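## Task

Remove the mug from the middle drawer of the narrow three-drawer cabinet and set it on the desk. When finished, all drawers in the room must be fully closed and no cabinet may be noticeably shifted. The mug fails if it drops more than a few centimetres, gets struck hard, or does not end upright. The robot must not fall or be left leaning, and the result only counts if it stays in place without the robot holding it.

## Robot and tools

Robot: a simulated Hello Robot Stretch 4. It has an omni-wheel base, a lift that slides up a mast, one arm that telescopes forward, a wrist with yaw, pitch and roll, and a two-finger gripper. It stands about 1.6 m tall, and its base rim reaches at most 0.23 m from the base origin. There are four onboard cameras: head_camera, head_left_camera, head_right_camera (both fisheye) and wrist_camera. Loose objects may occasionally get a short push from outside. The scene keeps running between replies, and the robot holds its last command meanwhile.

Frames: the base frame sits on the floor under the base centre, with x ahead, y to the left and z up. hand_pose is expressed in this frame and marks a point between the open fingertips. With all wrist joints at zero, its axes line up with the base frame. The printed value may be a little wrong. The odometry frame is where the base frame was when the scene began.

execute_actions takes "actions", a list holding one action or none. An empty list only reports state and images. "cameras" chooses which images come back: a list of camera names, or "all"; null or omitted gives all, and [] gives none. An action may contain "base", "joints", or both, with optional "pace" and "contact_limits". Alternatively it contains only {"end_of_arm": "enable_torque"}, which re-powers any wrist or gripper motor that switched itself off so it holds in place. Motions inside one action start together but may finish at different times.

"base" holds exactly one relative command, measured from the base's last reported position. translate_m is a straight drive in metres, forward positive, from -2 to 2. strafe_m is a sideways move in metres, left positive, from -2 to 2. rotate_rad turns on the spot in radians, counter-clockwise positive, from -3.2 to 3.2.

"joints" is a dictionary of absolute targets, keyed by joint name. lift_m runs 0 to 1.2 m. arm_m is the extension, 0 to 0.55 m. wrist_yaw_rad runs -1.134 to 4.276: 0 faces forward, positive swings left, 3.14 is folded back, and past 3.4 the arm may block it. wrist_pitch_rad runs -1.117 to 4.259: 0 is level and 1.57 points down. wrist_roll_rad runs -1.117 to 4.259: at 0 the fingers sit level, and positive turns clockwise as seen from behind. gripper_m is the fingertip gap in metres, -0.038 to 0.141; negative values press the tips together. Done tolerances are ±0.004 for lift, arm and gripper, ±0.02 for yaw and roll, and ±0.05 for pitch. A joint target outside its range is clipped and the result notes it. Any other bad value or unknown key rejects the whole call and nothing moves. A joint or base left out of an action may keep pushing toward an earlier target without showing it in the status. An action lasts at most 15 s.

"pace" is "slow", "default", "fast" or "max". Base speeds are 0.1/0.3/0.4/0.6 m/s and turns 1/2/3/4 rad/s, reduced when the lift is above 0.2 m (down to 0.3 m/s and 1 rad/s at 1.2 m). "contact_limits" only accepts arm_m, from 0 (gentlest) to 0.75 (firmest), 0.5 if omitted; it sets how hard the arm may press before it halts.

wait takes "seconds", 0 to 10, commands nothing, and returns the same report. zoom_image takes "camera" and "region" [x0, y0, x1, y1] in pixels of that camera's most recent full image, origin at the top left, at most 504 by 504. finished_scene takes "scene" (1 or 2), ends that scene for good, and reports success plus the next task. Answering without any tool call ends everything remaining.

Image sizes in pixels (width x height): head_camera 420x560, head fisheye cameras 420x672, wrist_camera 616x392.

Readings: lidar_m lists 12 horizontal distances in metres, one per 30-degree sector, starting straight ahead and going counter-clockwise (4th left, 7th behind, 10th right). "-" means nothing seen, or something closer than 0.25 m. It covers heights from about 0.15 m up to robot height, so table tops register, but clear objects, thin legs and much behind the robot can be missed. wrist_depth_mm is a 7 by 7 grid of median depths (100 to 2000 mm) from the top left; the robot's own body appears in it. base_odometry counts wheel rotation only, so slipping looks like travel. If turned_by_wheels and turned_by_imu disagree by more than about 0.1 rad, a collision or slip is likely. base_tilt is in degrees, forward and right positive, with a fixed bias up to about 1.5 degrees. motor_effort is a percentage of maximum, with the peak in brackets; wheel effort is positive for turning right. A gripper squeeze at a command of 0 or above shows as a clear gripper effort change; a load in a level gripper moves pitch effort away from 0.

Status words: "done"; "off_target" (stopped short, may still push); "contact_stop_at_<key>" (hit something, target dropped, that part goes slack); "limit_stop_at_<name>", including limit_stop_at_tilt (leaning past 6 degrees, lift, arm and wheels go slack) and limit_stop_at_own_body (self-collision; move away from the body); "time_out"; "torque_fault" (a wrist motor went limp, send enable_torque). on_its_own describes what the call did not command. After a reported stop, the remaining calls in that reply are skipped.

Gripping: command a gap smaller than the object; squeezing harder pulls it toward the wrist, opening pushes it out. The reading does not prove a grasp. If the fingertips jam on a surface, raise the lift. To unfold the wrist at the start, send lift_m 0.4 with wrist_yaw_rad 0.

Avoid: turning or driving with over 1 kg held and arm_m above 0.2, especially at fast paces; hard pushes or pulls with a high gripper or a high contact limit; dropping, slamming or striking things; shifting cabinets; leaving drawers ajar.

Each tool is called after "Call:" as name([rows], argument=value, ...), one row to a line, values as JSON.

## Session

Call:
execute_actions(actions=[])

Scene clock: 0.00 s.
base_odometry: x=+0.000 y=+0.000 heading=+0.000 (m, m, rad; odometry frame)
turned_by_wheels: +0.000 (rad since the last result)
turned_by_imu: +0.000 (rad since the last result)
base_tilt: forward=+0.3 right=+0.0 (deg)
lidar_m: 1.99 2.08 2.00 1.45 1.43 1.99 1.93 2.19 1.85 1.34 1.38 2.09
base_status: not commanded
joint_positions: lift_m=+0.131 arm_m=+0.001 wrist_yaw_rad=+3.064 wrist_pitch_rad=+0.010 wrist_roll_rad=+0.011 gripper_m=+0.057
joint_status: not commanded
motor_effort: lift_m=+20 arm_m=-1 wrist_yaw_rad=+2 wrist_pitch_rad=-5 wrist_roll_rad=+0 gripper_m=-1 wheel_0=+0 wheel_1=+0 wheel_2=+0 (%)
hand_pose: x=-0.1090 y=+0.1096 z=+0.3059 quat_wxyz=(+0.039, -0.005, +0.005, +0.999) (m; base frame)
wrist_depth_mm: - 142 - - - - - / - 127 - - - - - / - 127 177 - - - - / 113 139 226 - - - - / 1921 - - - - - - / 1308 1366 211 1430 217 1464 1537 / 866 878 809 155 842 854 931
pictures: head_camera, head_left_camera, head_right_camera, wrist_camera
Images, in order (width x height): head_camera 420x560, head_left_camera 420x672, head_right_camera 420x672, wrist_camera 616x392.

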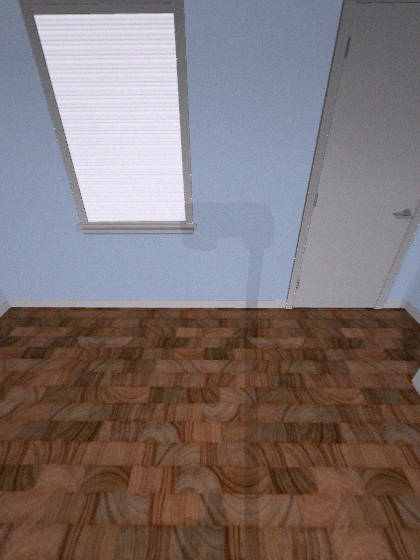

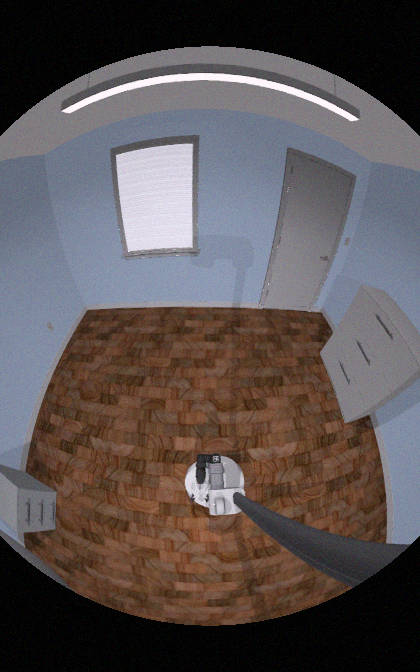

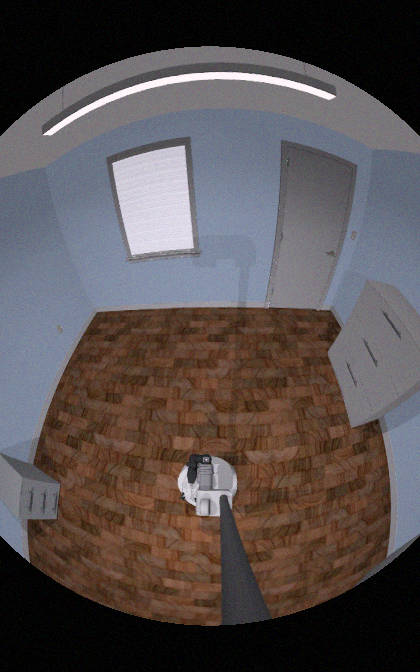

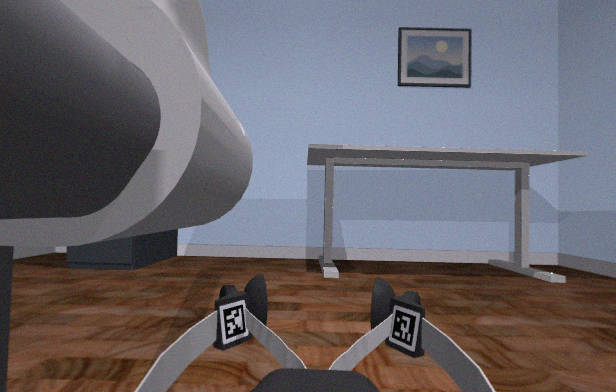

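Call:
zoom_image(camera="head_right_camera", region=[300, 270, 420, 440])

Call:
zoom_image(camera="head_left_camera", region=[0, 440, 110, 550])

Call:
zoom_image(camera="head_camera", region=[0, 270, 420, 340])

Region (300, 270, 420, 440) of head_right_camera's 420x672 image, scaled by 2.965, with more detail than that image has; it fills the left 356 columns of this view, and the rest is white.

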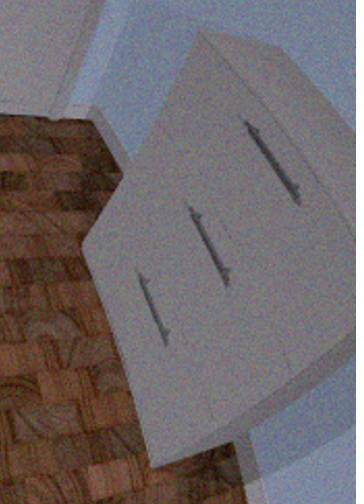

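Region (0, 440, 110, 550) of head_left_camera's 420x672 image, scaled by 4.582, with more detail than that image has.

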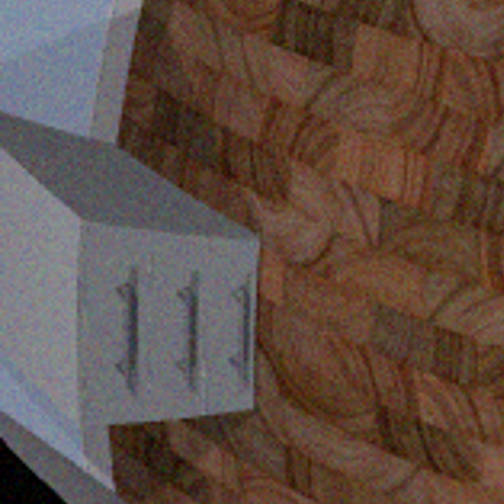

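Region (0, 270, 420, 340) of head_camera's 420x560 image, scaled by 1.200, with more detail than that image has.

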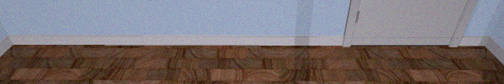

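Call:
execute_actions([
  {"base": {"rotate_rad": 1.585}, "joints": {"lift_m": 0.3, "wrist_yaw_rad": 0}, "pace": "default"},
])

Scene clock: 13.70 s.
base_odometry: x=+0.000 y=+0.000 heading=+1.585 (m, m, rad; odometry frame)
turned_by_wheels: +1.585 (rad since the last result)
turned_by_imu: +1.556 (rad since the last result)
base_tilt: forward=+0.3 right=+0.0 (deg)
lidar_m: 1.44 1.43 1.96 1.89 2.19 1.84 1.35 1.39 2.04 1.99 2.09 1.97
base_status: done
joint_positions: lift_m=+0.300 arm_m=+0.001 wrist_yaw_rad=+0.000 wrist_pitch_rad=+0.010 wrist_roll_rad=+0.011 gripper_m=+0.057
joint_status: all done
motor_effort: lift_m=+22(23) arm_m=-1(1) wrist_yaw_rad=-1(5) wrist_pitch_rad=-5(6) wrist_roll_rad=+0(0) gripper_m=-3(3) wheel_0=-1(5) wheel_1=-1(6) wheel_2=+0(11) (%)
hand_pose: x=+0.4604 y=-0.0873 z=+0.4750 quat_wxyz=(+1.000, +0.005, +0.005, +0.000) (m; base frame)
wrist_depth_mm: 1863 1756 1808 1756 1756 1708 1708 / 1863 1863 1808 1808 1756 1708 1708 / 1863 1808 1808 1756 1708 1661 1661 / 1863 1863 1756 1756 1661 1708 1618 / 1863 1255 1464 1756 1756 1708 1661 / 1708 1229 211 1708 219 1661 1618 / 1255 1205 1182 155 1255 1229 1336
pictures: head_camera, head_left_camera, head_right_camera, wrist_camera
Images, in order (width x height): head_camera 420x560, head_left_camera 420x672, head_right_camera 420x672, wrist_camera 616x392.

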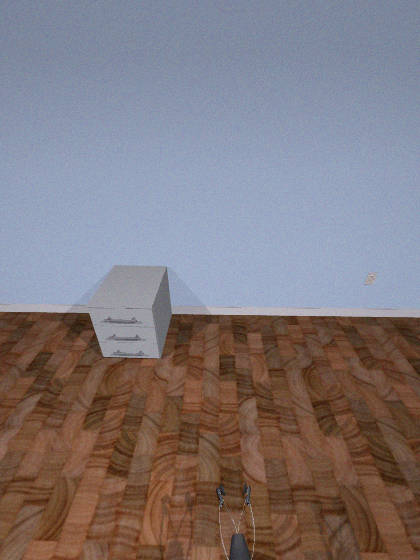

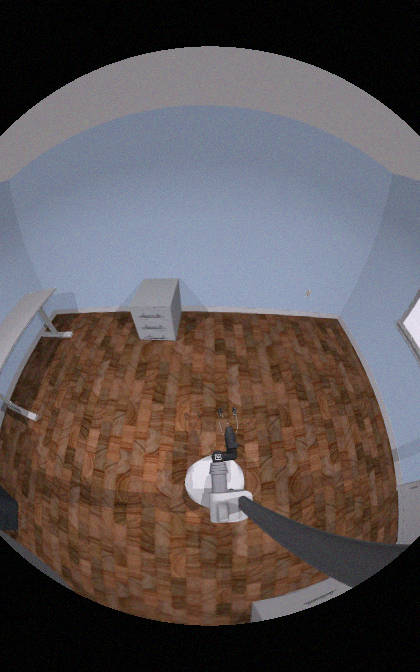

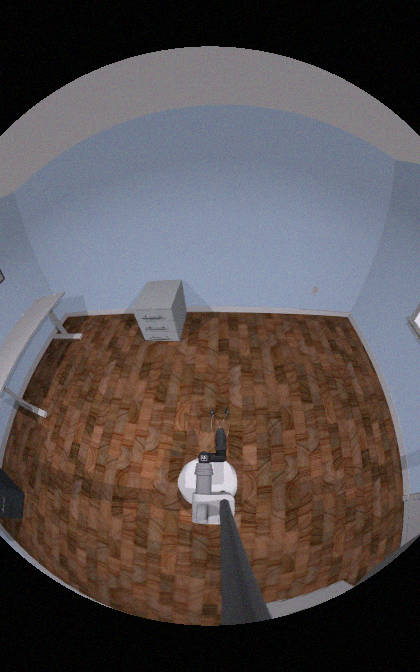

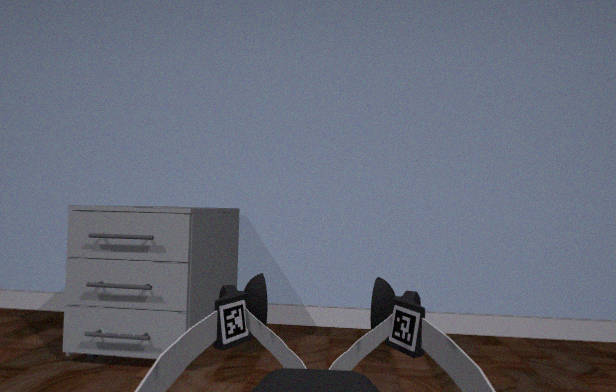

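Call:
zoom_image(camera="head_camera", region=[70, 250, 200, 380])

Call:
zoom_image(camera="wrist_camera", region=[40, 190, 280, 392])

Region (70, 250, 200, 380) of head_camera's 420x560 image, scaled by 3.877, with more detail than that image has.

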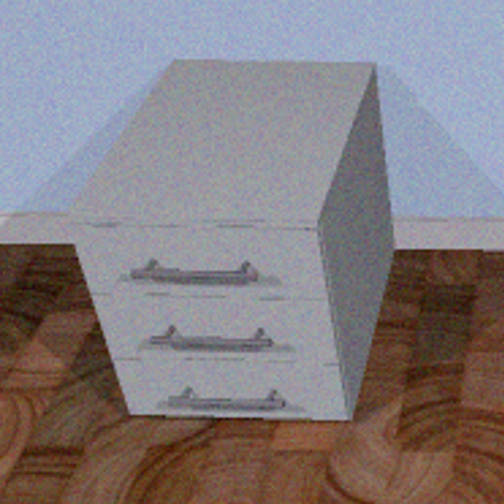

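Region (40, 190, 280, 392) of wrist_camera's 616x392 image, scaled by 2.100; it fills the top 424 rows of this view, and the rest is white.

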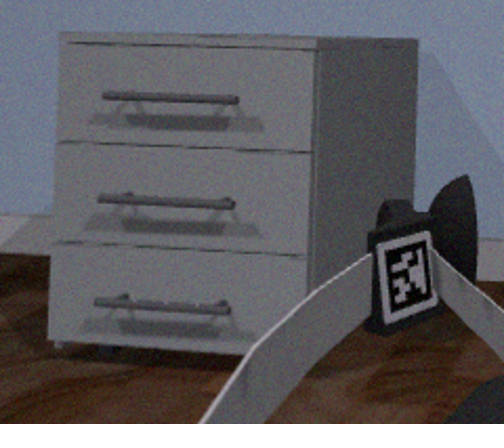

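Call:
execute_actions([
  {"base": {"strafe_m": 0.65}, "joints": {"lift_m": 0.10}, "pace": "fast"},
], cameras=["head_camera", "wrist_camera"])

Scene clock: 27.97 s.
base_odometry: x=-0.650 y=-0.009 heading=+1.585 (m, m, rad; odometry frame)
turned_by_wheels: +0.000 (rad since the last result)
turned_by_imu: -0.001 (rad since the last result)
base_tilt: forward=+0.3 right=+0.1 (deg)
lidar_m: 1.35 1.74 1.27 1.24 1.60 1.82 1.74 1.61 1.88 2.64 2.67 2.01
base_status: done
joint_positions: lift_m=+0.100 arm_m=+0.001 wrist_yaw_rad=+0.000 wrist_pitch_rad=+0.010 wrist_roll_rad=+0.011 gripper_m=+0.057
joint_status: all done
motor_effort: lift_m=+17(21) arm_m=-1(1) wrist_yaw_rad=+2(1) wrist_pitch_rad=-6(5) wrist_roll_rad=+0(0) gripper_m=-3(3) wheel_0=+0(10) wheel_1=+0(12) wheel_2=-1(4) (%)
hand_pose: x=+0.4603 y=-0.0874 z=+0.2754 quat_wxyz=(+1.000, +0.005, +0.005, +0.000) (m; base frame)
wrist_depth_mm: 1921 1756 1863 1808 1756 1661 1708 / 1921 1863 1808 1808 1708 1708 1661 / 1983 1983 1808 1756 1708 1708 1618 / 1983 1863 1808 1205 1182 1661 1708 / 1863 1808 1863 1205 1160 1708 1661 / 1205 1205 211 1205 219 1308 1366 / 768 778 741 155 759 768 831
pictures: head_camera, wrist_camera
Images, in order (width x height): head_camera 420x560, wrist_camera 616x392.

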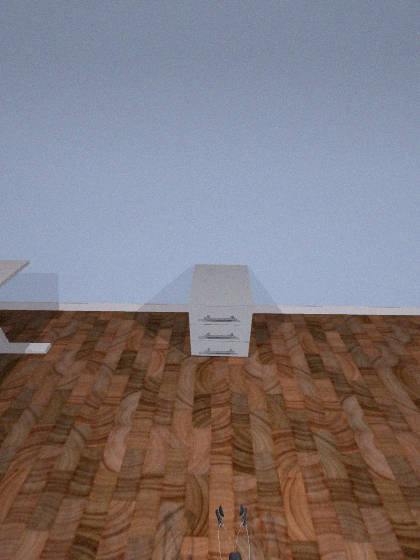

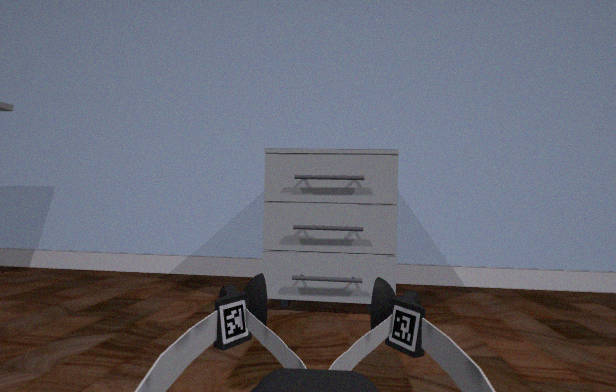

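Call:
zoom_image(camera="head_camera", region=[160, 250, 290, 380])

Region (160, 250, 290, 380) of head_camera's 420x560 image, scaled by 3.877, with more detail than that image has.

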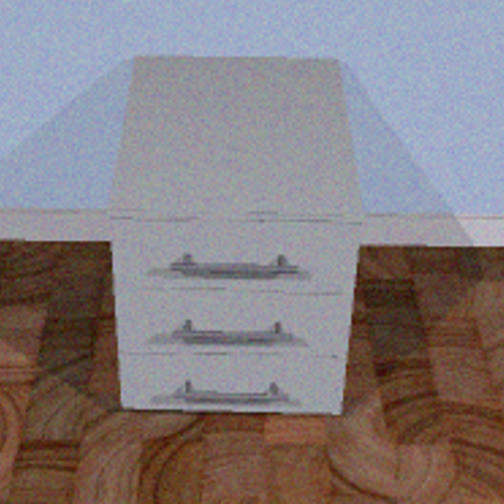

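Call:
execute_actions([
  {"base": {"translate_m": 0.54}, "joints": {"wrist_roll_rad": 1.57, "arm_m": 0.2, "gripper_m": 0.06}, "pace": "fast"},
], cameras=[])

Call:
execute_actions([
  {"base": {"rotate_rad": -0.045}, "pace": "default"},
], cameras=["head_camera", "wrist_camera"])

Scene clock: 47.27 s.
base_odometry: x=-0.658 y=+0.531 heading=+1.585 (m, m, rad; odometry frame)
turned_by_wheels: +0.000 (rad since the last result)
turned_by_imu: -0.001 (rad since the last result)
base_tilt: forward=+0.4 right=+0.1 (deg)
lidar_m: 0.80 1.49 1.27 1.22 1.28 1.96 2.29 2.09 2.78 2.65 1.94 0.88
base_status: done
joint_positions: lift_m=+0.100 arm_m=+0.199 wrist_yaw_rad=+0.000 wrist_pitch_rad=+0.010 wrist_roll_rad=+1.570 gripper_m=+0.060
joint_status: all done
motor_effort: lift_m=+17(18) arm_m=+6(7) wrist_yaw_rad=+1(2) wrist_pitch_rad=-6(6) wrist_roll_rad=+1(4) gripper_m=-1(4) wheel_0=+0(8) wheel_1=-2(6) wheel_2=+1(13) (%)
hand_pose: x=+0.6583 y=-0.0874 z=+0.2754 quat_wxyz=(+0.707, +0.707, +0.004, -0.004) (m; base frame)
wrist_depth_mm: 1025 1008 1025 1008 1008 654 439 / 1025 445 445 439 439 433 436 / 1042 445 445 442 436 436 433 / 1042 452 445 439 442 436 430 / 1042 452 452 445 442 439 430 / 1042 459 210 449 215 445 421 / 1078 455 455 155 449 442 418
pictures: none
No camera images: the call's "cameras" was empty. Leave "cameras" out to get every camera's image.

Scene clock: 47.87 s.
base_odometry: x=-0.658 y=+0.531 heading=+1.540 (m, m, rad; odometry frame)
turned_by_wheels: -0.045 (rad since the last result)
turned_by_imu: -0.044 (rad since the last result)
base_tilt: forward=+0.4 right=+0.1 (deg)
lidar_m: 0.82 1.48 1.30 1.20 1.27 1.94 2.30 2.07 2.57 2.63 2.01 0.90
base_status: done
joint_positions: lift_m=+0.100 arm_m=+0.199 wrist_yaw_rad=+0.000 wrist_pitch_rad=+0.010 wrist_roll_rad=+1.570 gripper_m=+0.060
joint_status: not commanded
motor_effort: lift_m=+17(17) arm_m=+6(6) wrist_yaw_rad=+2(0) wrist_pitch_rad=-6(6) wrist_roll_rad=+1(1) gripper_m=-3(4) wheel_0=-1(3) wheel_1=+1(4) wheel_2=+0(3) (%)
hand_pose: x=+0.6583 y=-0.0874 z=+0.2754 quat_wxyz=(+0.707, +0.707, +0.004, -0.004) (m; base frame)
wrist_depth_mm: 1042 1042 1060 1025 1008 654 439 / 1042 1025 1060 1042 1008 647 436 / 1060 455 455 452 449 445 436 / 1042 462 452 449 449 442 430 / 1025 455 449 449 445 442 421 / 1025 452 210 449 216 442 424 / 1042 452 452 156 442 442 418
pictures: head_camera, wrist_camera
Images, in order (width x height): head_camera 420x560, wrist_camera 616x392.

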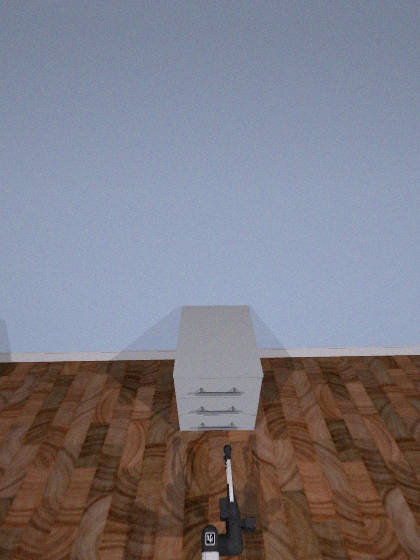

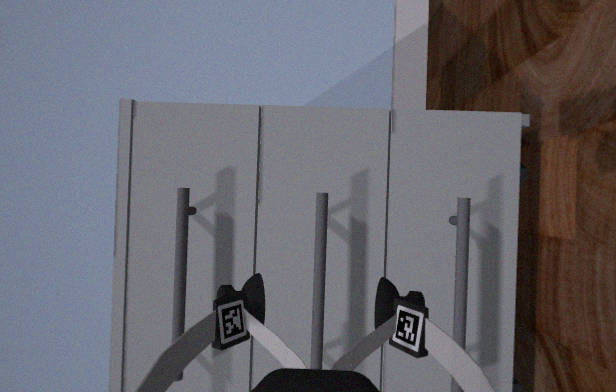

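Call:
execute_actions([
  {"joints": {"arm_m": 0.392, "gripper_m": 0.045}, "contact_limits": {"arm_m": 0.2}, "pace": "default"},
], cameras=["wrist_camera"])

Scene clock: 54.33 s.
base_odometry: x=-0.658 y=+0.531 heading=+1.540 (m, m, rad; odometry frame)
turned_by_wheels: +0.000 (rad since the last result)
turned_by_imu: -0.001 (rad since the last result)
base_tilt: forward=+0.4 right=+0.1 (deg)
lidar_m: 0.82 1.49 1.29 1.22 1.27 1.92 2.30 2.07 2.58 2.66 2.03 0.89
base_status: not commanded
joint_positions: lift_m=+0.100 arm_m=+0.391 wrist_yaw_rad=+0.000 wrist_pitch_rad=+0.010 wrist_roll_rad=+1.570 gripper_m=+0.045
joint_status: all done
motor_effort: lift_m=+18(17) arm_m=+6(8) wrist_yaw_rad=+0(2) wrist_pitch_rad=-6(6) wrist_roll_rad=+1(1) gripper_m=-1(4) wheel_0=-1(1) wheel_1=+1(1) wheel_2=+0(0) (%)
contact_limits: arm_m 0.2
hand_pose: x=+0.8503 y=-0.0874 z=+0.2754 quat_wxyz=(+0.707, +0.707, +0.004, -0.004) (m; base frame)
wrist_depth_mm: 842 831 842 831 809 564 421 / 263 259 258 257 255 252 251 / 263 259 257 255 255 253 252 / 262 259 257 256 254 252 252 / 260 260 257 256 254 253 252 / 260 259 258 255 216 253 251 / 260 258 257 161 254 251 251
pictures: wrist_camera
Images, in order (width x height): wrist_camera 616x392.

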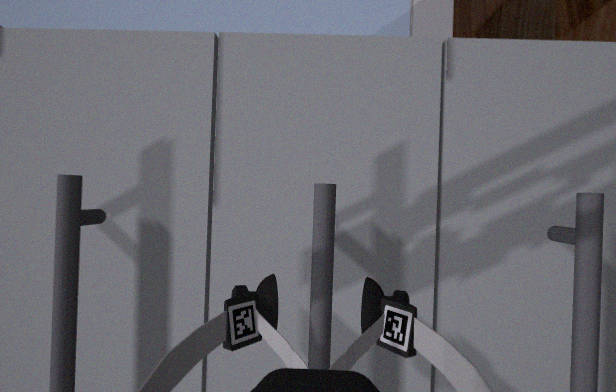

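Call:
execute_actions([
  {"joints": {"arm_m": 0.397, "gripper_m": -0.015}, "contact_limits": {"arm_m": 0.2}, "pace": "default"},
], cameras=["wrist_camera"])

Call:
execute_actions([
  {"joints": {"arm_m": 0.10}, "contact_limits": {"arm_m": 0.35}, "pace": "slow"},
], cameras=["head_camera", "wrist_camera"])

Call:
zoom_image(camera="head_camera", region=[150, 360, 290, 500])

Scene clock: 59.20 s.
base_odometry: x=-0.658 y=+0.531 heading=+1.540 (m, m, rad; odometry frame)
turned_by_wheels: +0.000 (rad since the last result)
turned_by_imu: +0.000 (rad since the last result)
base_tilt: forward=+0.4 right=+0.1 (deg)
lidar_m: 0.82 1.46 1.29 1.21 1.27 1.91 2.28 2.06 2.57 2.67 2.03 0.90
base_status: not commanded
joint_positions: lift_m=+0.100 arm_m=+0.396 wrist_yaw_rad=+0.001 wrist_pitch_rad=+0.011 wrist_roll_rad=+1.570 gripper_m=-0.015
joint_status: all done
motor_effort: lift_m=+17(18) arm_m=+4(6) wrist_yaw_rad=-1(2) wrist_pitch_rad=-8(8) wrist_roll_rad=+1(1) gripper_m=-16(15) wheel_0=+0(1) wheel_1=+1(1) wheel_2=+1(1) (%)
contact_limits: arm_m 0.2
hand_pose: x=+0.8557 y=-0.0871 z=+0.2752 quat_wxyz=(+0.707, +0.707, +0.004, -0.004) (m; base frame)
wrist_depth_mm: 255 255 254 249 798 559 399 / 256 254 249 248 247 247 246 / 255 253 249 248 246 248 247 / 254 253 250 248 246 247 247 / 255 254 249 248 245 247 247 / 255 252 250 202 246 248 245 / 254 254 248 208 244 246 246
pictures: wrist_camera
Images, in order (width x height): wrist_camera 616x392.

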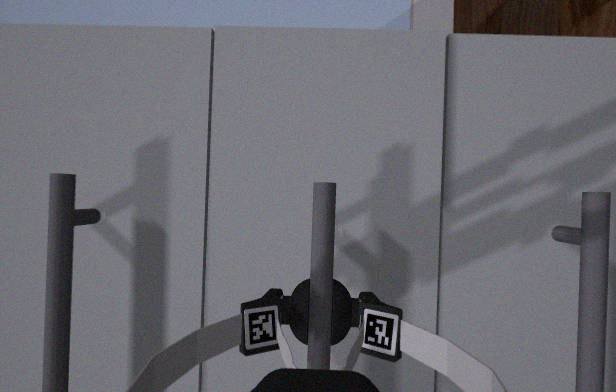

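Scene clock: 63.47 s.
base_odometry: x=-0.658 y=+0.531 heading=+1.540 (m, m, rad; odometry frame)
turned_by_wheels: +0.000 (rad since the last result)
turned_by_imu: +0.000 (rad since the last result)
base_tilt: forward=+0.3 right=+0.1 (deg)
lidar_m: 0.51 0.61 1.28 1.22 1.27 1.91 2.30 2.06 2.57 2.65 2.03 0.59
base_status: not commanded
joint_positions: lift_m=+0.100 arm_m=+0.101 wrist_yaw_rad=+0.005 wrist_pitch_rad=+0.012 wrist_roll_rad=+1.570 gripper_m=-0.015
joint_status: all done
motor_effort: lift_m=+17(17) arm_m=-7(10) wrist_yaw_rad=-13(13) wrist_pitch_rad=-10(10) wrist_roll_rad=+0(1) gripper_m=-13(15) wheel_0=+1(1) wheel_1=+2(2) wheel_2=+3(2) (%)
contact_limits: arm_m 0.35
hand_pose: x=+0.5609 y=-0.0861 z=+0.2750 quat_wxyz=(+0.707, +0.707, +0.006, -0.003) (m; base frame)
wrist_depth_mm: 1138 1138 1098 246 946 640 433 / 1138 1118 247 246 244 640 436 / 1138 1118 246 245 244 539 433 / 1138 1138 248 246 245 539 430 / 1138 1098 248 247 244 539 424 / 1138 1138 248 208 244 535 424 / 1138 1118 247 210 245 496 418
pictures: head_camera, wrist_camera
Images, in order (width x height): head_camera 420x560, wrist_camera 616x392.

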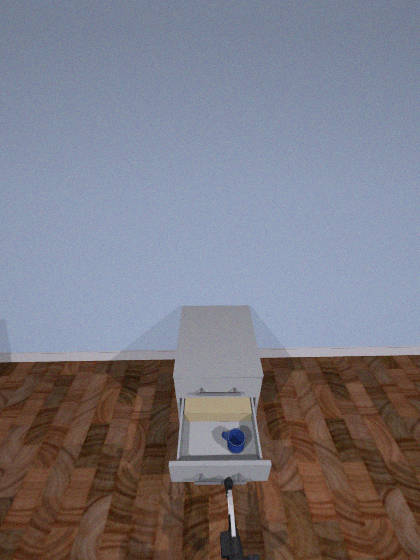

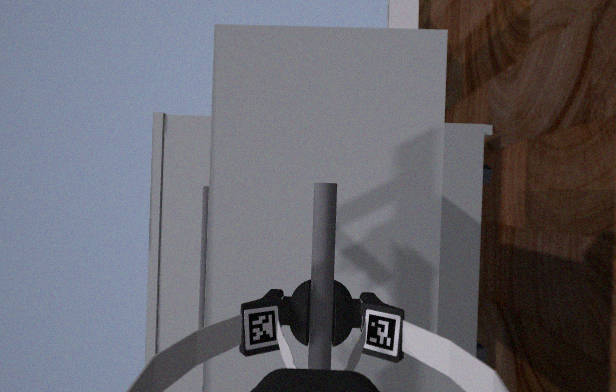

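Region (150, 360, 290, 500) of head_camera's 420x560 image, scaled by 3.600, with more detail than that image has.

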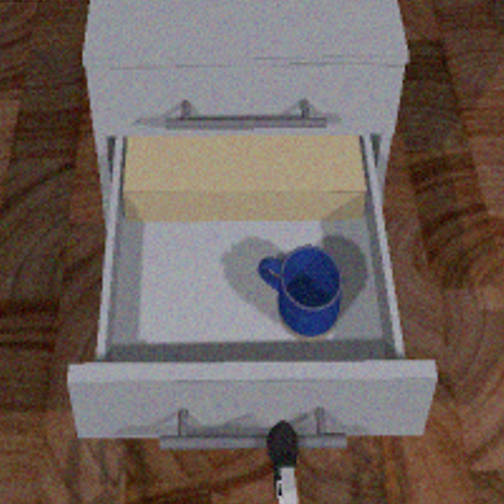

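Call:
execute_actions([
  {"joints": {"gripper_m": 0.04}},
], cameras=[])

Call:
execute_actions([
  {"joints": {"arm_m": 0.03, "gripper_m": 0.06}, "pace": "fast"},
], cameras=[])

Call:
execute_actions([
  {"base": {"strafe_m": -0.071}, "joints": {"lift_m": 0.53, "wrist_pitch_rad": 0.9, "wrist_yaw_rad": 0.9, "wrist_roll_rad": -0.19, "gripper_m": 0.115}, "pace": "fast"},
], cameras=["head_camera"])

Scene clock: 91.07 s.
base_odometry: x=-0.658 y=+0.531 heading=+1.540 (m, m, rad; odometry frame)
turned_by_wheels: +0.000 (rad since the last result)
turned_by_imu: -0.001 (rad since the last result)
base_tilt: forward=+0.3 right=+0.1 (deg)
lidar_m: 0.54 0.62 1.30 1.22 1.27 1.91 2.29 2.07 2.60 2.65 2.02 0.61
base_status: not commanded
joint_positions: lift_m=+0.100 arm_m=+0.101 wrist_yaw_rad=+0.000 wrist_pitch_rad=+0.011 wrist_roll_rad=+1.570 gripper_m=+0.040
joint_status: all done
motor_effort: lift_m=+17(18) arm_m=-6(6) wrist_yaw_rad=+0(12) wrist_pitch_rad=-7(10) wrist_roll_rad=+1(1) gripper_m=-2(12) wheel_0=+1(1) wheel_1=+2(2) wheel_2=+2(3) (%)
hand_pose: x=+0.5605 y=-0.0873 z=+0.2753 quat_wxyz=(+0.707, +0.707, +0.004, -0.004) (m; base frame)
wrist_depth_mm: 1118 1118 1160 1118 1078 654 442 / 1160 1138 255 253 251 647 436 / 1138 1160 256 253 253 539 433 / 1160 1160 256 253 253 535 433 / 1160 1138 255 253 251 539 427 / 1138 1118 255 253 208 544 424 / 1118 1118 254 164 251 530 421
pictures: none
No camera images: the call's "cameras" was empty. Leave "cameras" out to get every camera's image.

Scene clock: 92.03 s.
base_odometry: x=-0.658 y=+0.531 heading=+1.540 (m, m, rad; odometry frame)
turned_by_wheels: +0.000 (rad since the last result)
turned_by_imu: +0.000 (rad since the last result)
base_tilt: forward=+0.3 right=+0.1 (deg)
lidar_m: 0.54 0.64 1.30 1.22 1.27 1.90 2.29 2.08 2.56 2.64 2.03 0.60
base_status: not commanded
joint_positions: lift_m=+0.100 arm_m=+0.031 wrist_yaw_rad=+0.000 wrist_pitch_rad=+0.010 wrist_roll_rad=+1.570 gripper_m=+0.060
joint_status: all done
motor_effort: lift_m=+17(17) arm_m=-6(6) wrist_yaw_rad=+1(0) wrist_pitch_rad=-7(7) wrist_roll_rad=+1(0) gripper_m=-3(3) wheel_0=+1(1) wheel_1=+2(2) wheel_2=+2(2) (%)
hand_pose: x=+0.4905 y=-0.0874 z=+0.2754 quat_wxyz=(+0.707, +0.707, +0.004, -0.004) (m; base frame)
wrist_depth_mm: 1229 1205 1229 1182 1205 654 445 / 1229 1229 1205 325 946 640 439 / 1229 1205 621 324 322 615 436 / 1229 1205 627 325 324 609 433 / 1229 1205 621 324 322 603 427 / 1205 1205 210 322 216 615 424 / 1205 1205 325 155 319 525 418
pictures: none
No camera images: the call's "cameras" was empty. Leave "cameras" out to get every camera's image.

Scene clock: 94.20 s.
base_odometry: x=-0.587 y=+0.529 heading=+1.540 (m, m, rad; odometry frame)
turned_by_wheels: +0.000 (rad since the last result)
turned_by_imu: +0.000 (rad since the last result)
base_tilt: forward=+0.3 right=+0.1 (deg)
lidar_m: 0.55 0.59 1.35 1.28 1.34 1.99 2.30 2.03 2.73 2.60 2.03 0.59
base_status: done
joint_positions: lift_m=+0.530 arm_m=+0.031 wrist_yaw_rad=+0.900 wrist_pitch_rad=+0.901 wrist_roll_rad=-0.190 gripper_m=+0.115
joint_status: all done
motor_effort: lift_m=+22(23) arm_m=-5(6) wrist_yaw_rad=+2(10) wrist_pitch_rad=-2(4) wrist_roll_rad=-1(5) gripper_m=-1(3) wheel_0=-1(9) wheel_1=+0(8) wheel_2=+1(1) (%)
hand_pose: x=+0.3817 y=+0.0858 z=+0.4818 quat_wxyz=(+0.789, -0.265, +0.353, +0.427) (m; base frame)
wrist_depth_mm: 1281 1336 1366 1464 1576 1281 1060 / 1078 1138 1160 1205 1308 1281 1078 / 946 976 1025 1042 1118 1138 627 / 831 854 904 917 917 634 591 / 741 768 778 809 535 580 574 / 668 683 216 732 723 387 544 / 615 621 634 148 661 387 370
pictures: head_camera
Images, in order (width x height): head_camera 420x560.

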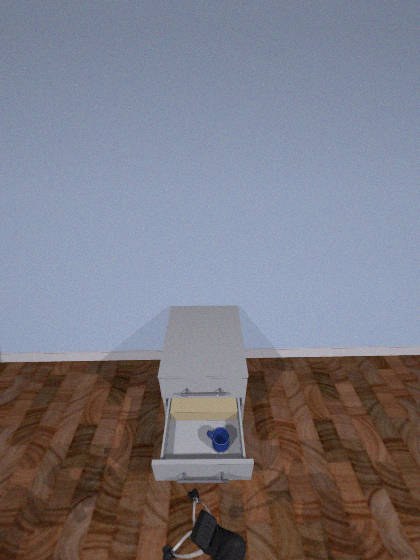

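Call:
execute_actions([
  {"joints": {"arm_m": 0.48, "wrist_pitch_rad": 1.57}, "contact_limits": {"arm_m": 0.25}, "pace": "fast"},
], cameras=["head_camera", "wrist_camera"])

Scene clock: 98.90 s.
base_odometry: x=-0.587 y=+0.529 heading=+1.540 (m, m, rad; odometry frame)
turned_by_wheels: +0.000 (rad since the last result)
turned_by_imu: -0.001 (rad since the last result)
base_tilt: forward=+0.4 right=+0.0 (deg)
lidar_m: 0.54 0.61 1.37 1.28 1.35 1.96 2.30 2.06 2.75 2.60 2.02 0.59
base_status: not commanded
joint_positions: lift_m=+0.530 arm_m=+0.479 wrist_yaw_rad=+0.900 wrist_pitch_rad=+1.570 wrist_roll_rad=-0.190 gripper_m=+0.115
joint_status: all done
motor_effort: lift_m=+22(22) arm_m=+6(6) wrist_yaw_rad=+1(2) wrist_pitch_rad=+1(5) wrist_roll_rad=+0(1) gripper_m=+0(1) wheel_0=-1(1) wheel_1=+0(0) wheel_2=+1(1) (%)
contact_limits: arm_m 0.25
hand_pose: x=+0.7185 y=-0.0541 z=+0.4195 quat_wxyz=(+0.605, -0.366, +0.604, +0.367) (m; base frame)
wrist_depth_mm: 676 668 377 421 353 218 186 / 668 368 433 430 351 235 201 / 661 347 430 427 394 345 220 / 661 338 424 424 424 343 211 / 654 342 424 415 421 343 243 / 654 654 216 415 418 334 329 / 640 647 319 148 332 627 609
pictures: head_camera, wrist_camera
Images, in order (width x height): head_camera 420x560, wrist_camera 616x392.

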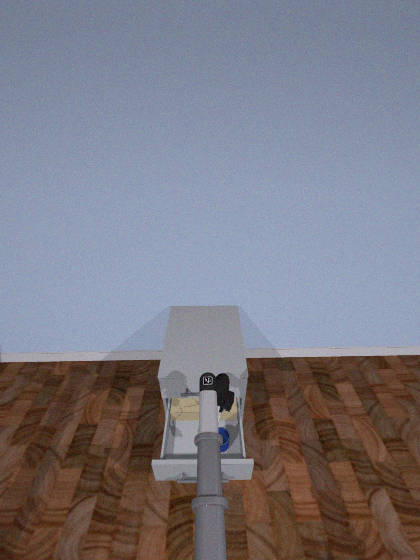

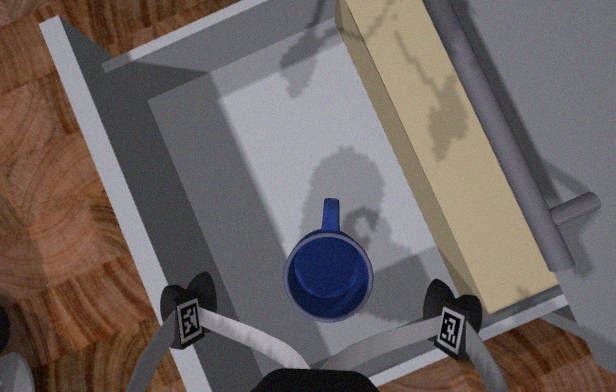

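Call:
execute_actions([
  {"joints": {"arm_m": 0.495, "wrist_yaw_rad": 0.74, "wrist_roll_rad": -0.35, "lift_m": 0.44}, "pace": "default"},
], cameras=["wrist_camera"])

Scene clock: 107.20 s.
base_odometry: x=-0.587 y=+0.529 heading=+1.540 (m, m, rad; odometry frame)
turned_by_wheels: +0.000 (rad since the last result)
turned_by_imu: -0.001 (rad since the last result)
base_tilt: forward=+0.3 right=+0.1 (deg)
lidar_m: 0.55 0.60 1.33 1.26 1.34 1.98 2.30 2.06 2.74 2.58 2.02 0.59
base_status: not commanded
joint_positions: lift_m=+0.440 arm_m=+0.494 wrist_yaw_rad=+0.740 wrist_pitch_rad=+1.570 wrist_roll_rad=-0.350 gripper_m=+0.115
joint_status: all done
motor_effort: lift_m=+17(19) arm_m=+6(8) wrist_yaw_rad=-1(2) wrist_pitch_rad=+1(2) wrist_roll_rad=-1(4) gripper_m=-2(1) wheel_0=-2(1) wheel_1=+0(0) wheel_2=+1(1) (%)
hand_pose: x=+0.7239 y=-0.0644 z=+0.3300 quat_wxyz=(+0.605, -0.367, +0.604, +0.367) (m; base frame)
wrist_depth_mm: 274 324 343 342 263 260 183 / 257 343 342 340 300 258 193 / 232 342 340 338 334 257 256 / 218 314 340 336 332 256 253 / 215 276 338 324 327 271 251 / 564 235 217 306 327 259 251 / 554 205 327 148 282 243 530
pictures: wrist_camera
Images, in order (width x height): wrist_camera 616x392.

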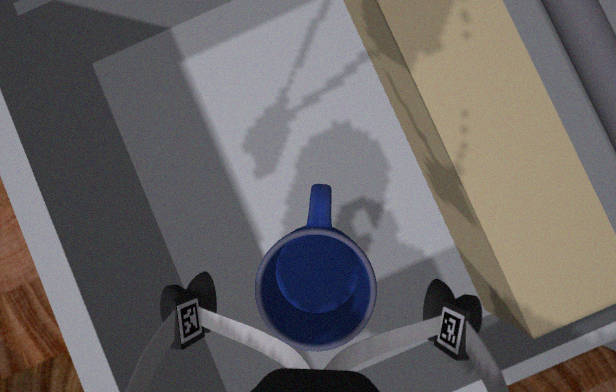

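Call:
execute_actions([
  {"joints": {"arm_m": 0.491, "lift_m": 0.389, "gripper_m": 0.105}, "pace": "default"},
], cameras=["wrist_camera"])

Scene clock: 118.57 s.
base_odometry: x=-0.587 y=+0.529 heading=+1.540 (m, m, rad; odometry frame)
turned_by_wheels: +0.000 (rad since the last result)
turned_by_imu: -0.001 (rad since the last result)
base_tilt: forward=+0.3 right=+0.1 (deg)
lidar_m: 0.55 0.61 1.35 1.28 1.35 1.98 2.30 2.06 2.73 2.58 2.01 0.60
base_status: not commanded
joint_positions: lift_m=+0.389 arm_m=+0.492 wrist_yaw_rad=+0.740 wrist_pitch_rad=+1.570 wrist_roll_rad=-0.350 gripper_m=+0.105
joint_status: all done
motor_effort: lift_m=+17(18) arm_m=-6(6) wrist_yaw_rad=+2(0) wrist_pitch_rad=+1(2) wrist_roll_rad=-1(1) gripper_m=-2(1) wheel_0=-1(2) wheel_1=+0(0) wheel_2=+1(0) (%)
hand_pose: x=+0.7221 y=-0.0644 z=+0.2790 quat_wxyz=(+0.605, -0.367, +0.604, +0.367) (m; base frame)
wrist_depth_mm: 272 294 293 290 257 208 207 / 255 294 290 289 285 207 207 / 229 290 290 285 283 207 205 / 208 289 286 285 281 236 203 / 191 272 285 273 279 276 202 / 176 241 197 272 217 274 210 / 163 200 281 150 274 237 219
pictures: wrist_camera
Images, in order (width x height): wrist_camera 616x392.

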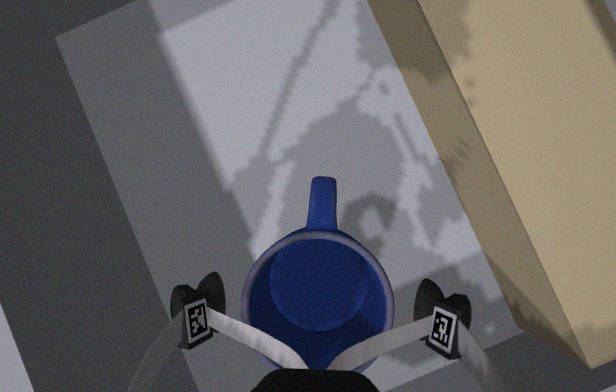

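Call:
execute_actions([
  {"joints": {"gripper_m": 0.035}, "pace": "default"},
], cameras=["wrist_camera"])

Scene clock: 123.77 s.
base_odometry: x=-0.587 y=+0.529 heading=+1.540 (m, m, rad; odometry frame)
turned_by_wheels: +0.000 (rad since the last result)
turned_by_imu: -0.001 (rad since the last result)
base_tilt: forward=+0.3 right=+0.0 (deg)
lidar_m: 0.55 0.55 1.37 1.29 1.33 1.96 2.29 2.04 2.75 2.59 2.03 0.59
base_status: not commanded
joint_positions: lift_m=+0.389 arm_m=+0.492 wrist_yaw_rad=+0.740 wrist_pitch_rad=+1.570 wrist_roll_rad=-0.350 gripper_m=+0.035
joint_status: all done
motor_effort: lift_m=+17(18) arm_m=-6(6) wrist_yaw_rad=+0(1) wrist_pitch_rad=+0(0) wrist_roll_rad=-1(1) gripper_m=-17(15) wheel_0=-1(1) wheel_1=+0(0) wheel_2=+0(1) (%)
hand_pose: x=+0.7221 y=-0.0644 z=+0.2789 quat_wxyz=(+0.605, -0.367, +0.604, +0.367) (m; base frame)
wrist_depth_mm: 271 294 290 289 258 208 206 / 254 291 289 289 283 206 205 / 229 289 287 285 283 206 204 / 207 285 286 283 281 237 202 / 190 271 283 262 277 276 202 / 175 237 190 256 204 274 211 / 163 196 278 217 195 172 219
pictures: wrist_camera
Images, in order (width x height): wrist_camera 616x392.

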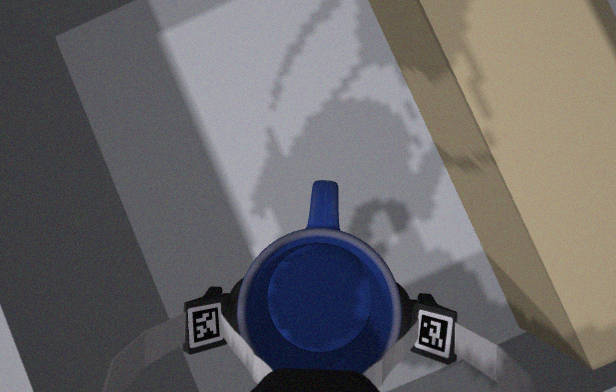

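Call:
execute_actions([
  {"joints": {"lift_m": 0.555}, "pace": "default"},
], cameras=["wrist_camera"])

Scene clock: 130.43 s.
base_odometry: x=-0.587 y=+0.529 heading=+1.540 (m, m, rad; odometry frame)
turned_by_wheels: +0.000 (rad since the last result)
turned_by_imu: -0.001 (rad since the last result)
base_tilt: forward=+0.3 right=+0.1 (deg)
lidar_m: 0.55 0.59 1.36 1.29 1.34 1.98 2.30 2.06 2.76 2.61 2.00 0.59
base_status: not commanded
joint_positions: lift_m=+0.555 arm_m=+0.492 wrist_yaw_rad=+0.740 wrist_pitch_rad=+1.570 wrist_roll_rad=-0.350 gripper_m=+0.035
joint_status: all done
motor_effort: lift_m=+24(21) arm_m=-6(6) wrist_yaw_rad=+0(0) wrist_pitch_rad=+1(1) wrist_roll_rad=-1(1) gripper_m=-17(14) wheel_0=-1(1) wheel_1=+0(0) wheel_2=+0(1) (%)
hand_pose: x=+0.7221 y=-0.0644 z=+0.4444 quat_wxyz=(+0.605, -0.367, +0.604, +0.367) (m; base frame)
wrist_depth_mm: 707 691 410 427 377 231 182 / 683 392 462 452 375 238 196 / 699 377 459 452 379 257 214 / 683 370 452 449 445 366 229 / 676 676 449 262 442 366 264 / 683 668 190 257 204 364 287 / 668 661 317 217 196 171 634
pictures: wrist_camera
Images, in order (width x height): wrist_camera 616x392.

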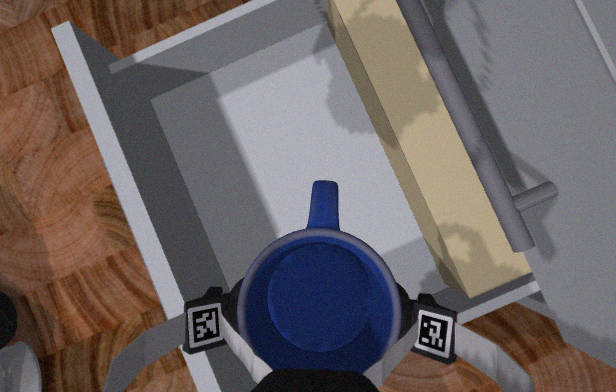

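Call:
execute_actions([
  {"base": {"rotate_rad": 1.571}, "joints": {"arm_m": 0.05, "lift_m": 0.8}, "pace": "default"},
])

Scene clock: 146.43 s.
base_odometry: x=-0.587 y=+0.529 heading=+3.111 (m, m, rad; odometry frame)
turned_by_wheels: +1.571 (rad since the last result)
turned_by_imu: +1.543 (rad since the last result)
base_tilt: forward=+0.3 right=+0.0 (deg)
lidar_m: 1.29 1.34 1.97 2.30 2.07 2.76 2.64 2.05 1.50 0.53 0.58 1.34
base_status: done
joint_positions: lift_m=+0.800 arm_m=+0.051 wrist_yaw_rad=+0.740 wrist_pitch_rad=+1.570 wrist_roll_rad=-0.350 gripper_m=+0.035
joint_status: all done
motor_effort: lift_m=+23(26) arm_m=-6(8) wrist_yaw_rad=+0(2) wrist_pitch_rad=+1(8) wrist_roll_rad=+0(0) gripper_m=-17(16) wheel_0=-1(7) wheel_1=-1(7) wheel_2=+0(6) (%)
hand_pose: x=+0.2811 y=-0.0644 z=+0.6894 quat_wxyz=(+0.605, -0.367, +0.604, +0.367) (m; base frame)
wrist_depth_mm: 976 960 946 946 931 917 917 / 946 946 946 946 931 931 891 / 960 917 946 931 917 917 931 / 946 715 715 917 917 904 917 / 931 707 707 263 904 904 891 / 931 715 191 258 204 891 878 / 917 580 699 218 196 171 878
pictures: head_camera, head_left_camera, head_right_camera, wrist_camera
Images, in order (width x height): head_camera 420x560, head_left_camera 420x672, head_right_camera 420x672, wrist_camera 616x392.

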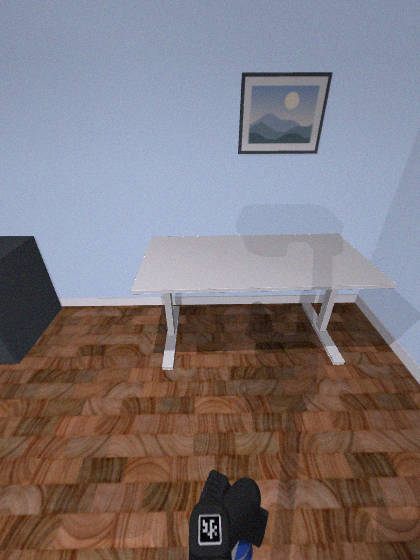

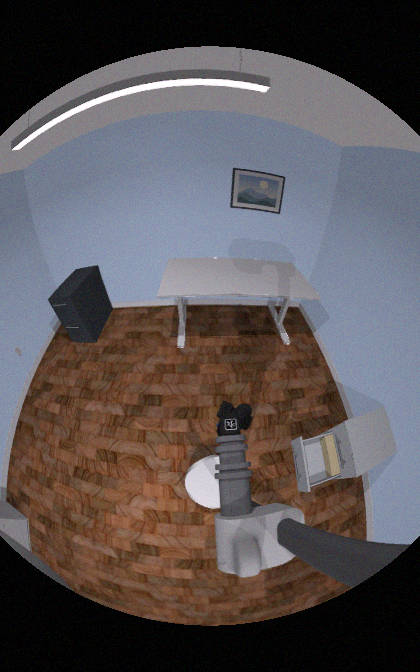

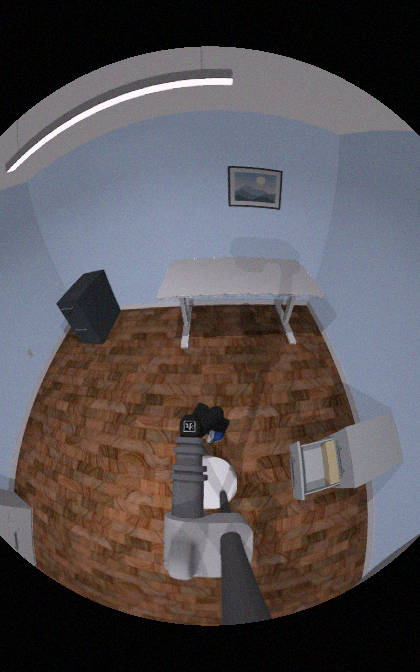

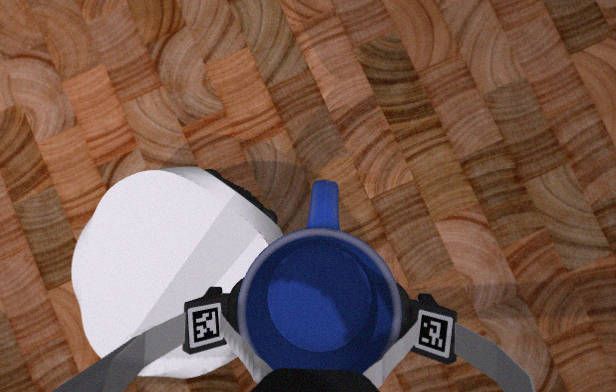

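Call:
zoom_image(camera="head_camera", region=[120, 220, 290, 390])

Call:
zoom_image(camera="head_left_camera", region=[30, 250, 140, 360])

Region (120, 220, 290, 390) of head_camera's 420x560 image, scaled by 2.965, with more detail than that image has.

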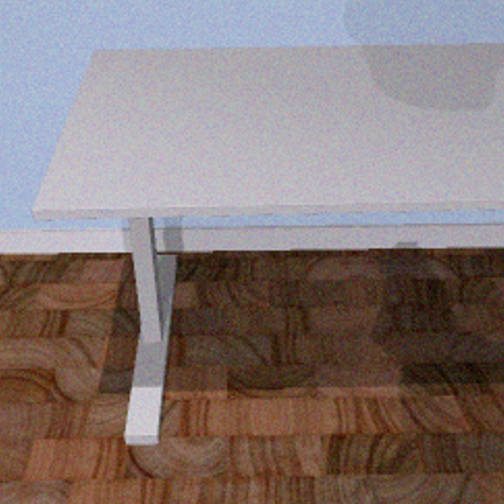

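Region (30, 250, 140, 360) of head_left_camera's 420x672 image, scaled by 4.582, with more detail than that image has.

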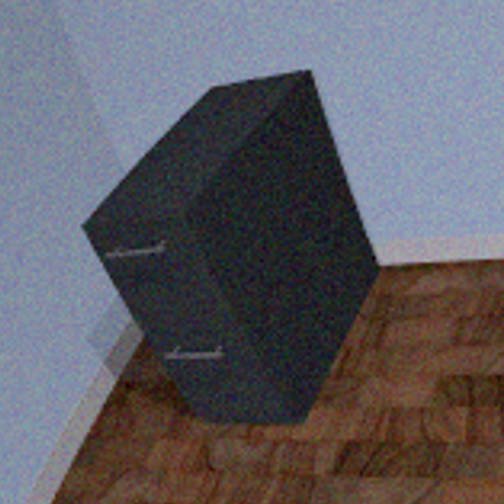

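Call:
execute_actions([
  {"base": {"translate_m": 0.75}, "joints": {"lift_m": 0.97, "arm_m": 0.53}, "contact_limits": {"arm_m": 0.25}, "pace": "default"},
], cameras=["head_right_camera", "wrist_camera"])

Scene clock: 159.80 s.
base_odometry: x=-1.336 y=+0.552 heading=+3.111 (m, m, rad; odometry frame)
turned_by_wheels: +0.000 (rad since the last result)
turned_by_imu: -0.001 (rad since the last result)
base_tilt: forward=+0.4 right=+0.1 (deg)
lidar_m: 0.53 0.57 1.53 2.30 2.39 2.63 3.45 0.83 0.80 1.40 0.80 0.58
base_status: done
joint_positions: lift_m=+0.970 arm_m=+0.529 wrist_yaw_rad=+0.740 wrist_pitch_rad=+1.570 wrist_roll_rad=-0.350 gripper_m=+0.035
joint_status: all done
motor_effort: lift_m=+23(25) arm_m=+6(6) wrist_yaw_rad=+0(1) wrist_pitch_rad=+1(0) wrist_roll_rad=+0(0) gripper_m=-18(16) wheel_0=+0(4) wheel_1=+0(5) wheel_2=+1(5) (%)
contact_limits: arm_m 0.25
hand_pose: x=+0.7590 y=-0.0644 z=+0.8595 quat_wxyz=(+0.605, -0.367, +0.604, +0.367) (m; base frame)
wrist_depth_mm: 379 373 368 364 366 362 357 / 375 373 368 366 359 359 355 / 375 368 362 362 357 355 355 / 1138 368 364 359 357 353 351 / 1008 366 359 263 353 349 349 / 878 362 190 257 204 351 347 / 866 357 355 218 195 172 347
pictures: head_right_camera, wrist_camera
Images, in order (width x height): head_right_camera 420x672, wrist_camera 616x392.

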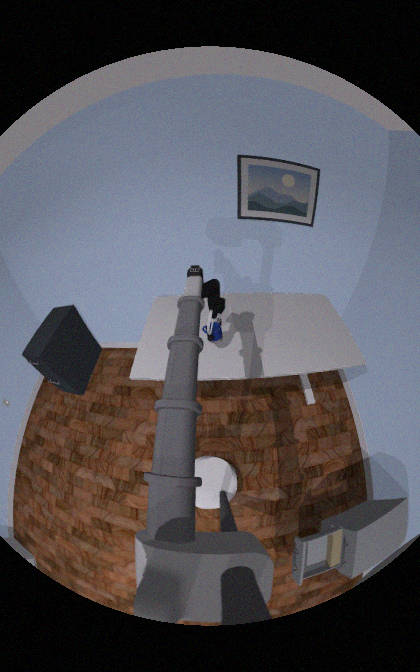

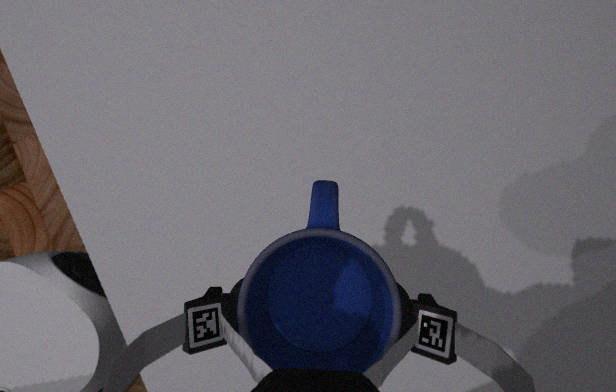

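Call:
execute_actions([
  {"joints": {"lift_m": 0.894}, "pace": "default"},
], cameras=[])

Scene clock: 163.30 s.
base_odometry: x=-1.336 y=+0.552 heading=+3.111 (m, m, rad; odometry frame)
turned_by_wheels: +0.000 (rad since the last result)
turned_by_imu: +0.000 (rad since the last result)
base_tilt: forward=+0.3 right=+0.1 (deg)
lidar_m: 0.54 0.58 1.53 2.30 2.38 2.63 3.45 0.80 0.78 1.41 0.80 0.54
base_status: not commanded
joint_positions: lift_m=+0.894 arm_m=+0.529 wrist_yaw_rad=+0.740 wrist_pitch_rad=+1.570 wrist_roll_rad=-0.350 gripper_m=+0.035
joint_status: all done
motor_effort: lift_m=+18(18) arm_m=+6(6) wrist_yaw_rad=+1(1) wrist_pitch_rad=+1(0) wrist_roll_rad=+0(1) gripper_m=-16(15) wheel_0=+0(0) wheel_1=+1(0) wheel_2=+1(1) (%)
hand_pose: x=+0.7590 y=-0.0644 z=+0.7839 quat_wxyz=(+0.605, -0.367, +0.604, +0.367) (m; base frame)
wrist_depth_mm: 297 296 293 289 287 285 283 / 297 294 293 287 285 282 279 / 294 291 287 287 283 282 279 / 291 290 289 283 281 279 276 / 291 289 285 260 279 279 276 / 820 286 191 257 205 276 273 / 798 283 282 219 196 171 272
pictures: none
No camera images: the call's "cameras" was empty. Leave "cameras" out to get every camera's image.

Call:
execute_actions([
  {"joints": {"gripper_m": 0.11}, "pace": "default"},
], cameras=["wrist_camera"])

Scene clock: 166.70 s.
base_odometry: x=-1.336 y=+0.552 heading=+3.111 (m, m, rad; odometry frame)
turned_by_wheels: +0.000 (rad since the last result)
turned_by_imu: +0.000 (rad since the last result)
base_tilt: forward=+0.3 right=+0.1 (deg)
lidar_m: 0.54 0.56 1.53 2.29 2.40 2.59 3.45 0.80 0.78 1.41 0.81 0.57
base_status: not commanded
joint_positions: lift_m=+0.894 arm_m=+0.529 wrist_yaw_rad=+0.740 wrist_pitch_rad=+1.570 wrist_roll_rad=-0.350 gripper_m=+0.110
joint_status: all done
motor_effort: lift_m=+18(18) arm_m=+6(6) wrist_yaw_rad=+2(1) wrist_pitch_rad=+1(1) wrist_roll_rad=+0(0) gripper_m=-2(16) wheel_0=+0(0) wheel_1=+1(1) wheel_2=+1(1) (%)
hand_pose: x=+0.7589 y=-0.0645 z=+0.7839 quat_wxyz=(+0.605, -0.367, +0.605, +0.367) (m; base frame)
wrist_depth_mm: 297 296 293 293 289 287 282 / 297 293 291 289 285 285 281 / 294 290 291 289 285 281 281 / 294 289 287 285 282 281 278 / 290 289 286 276 282 278 277 / 809 287 198 273 232 276 276 / 798 283 282 151 276 274 274
pictures: wrist_camera
Images, in order (width x height): wrist_camera 616x392.

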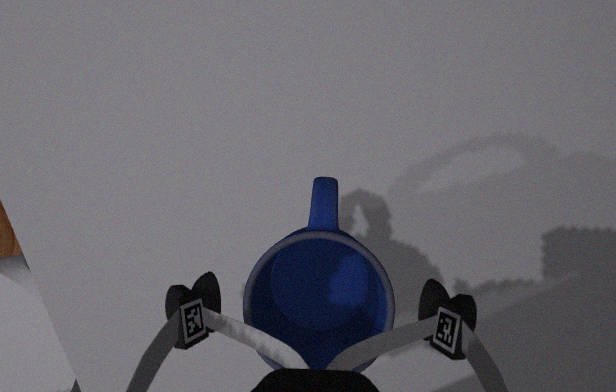

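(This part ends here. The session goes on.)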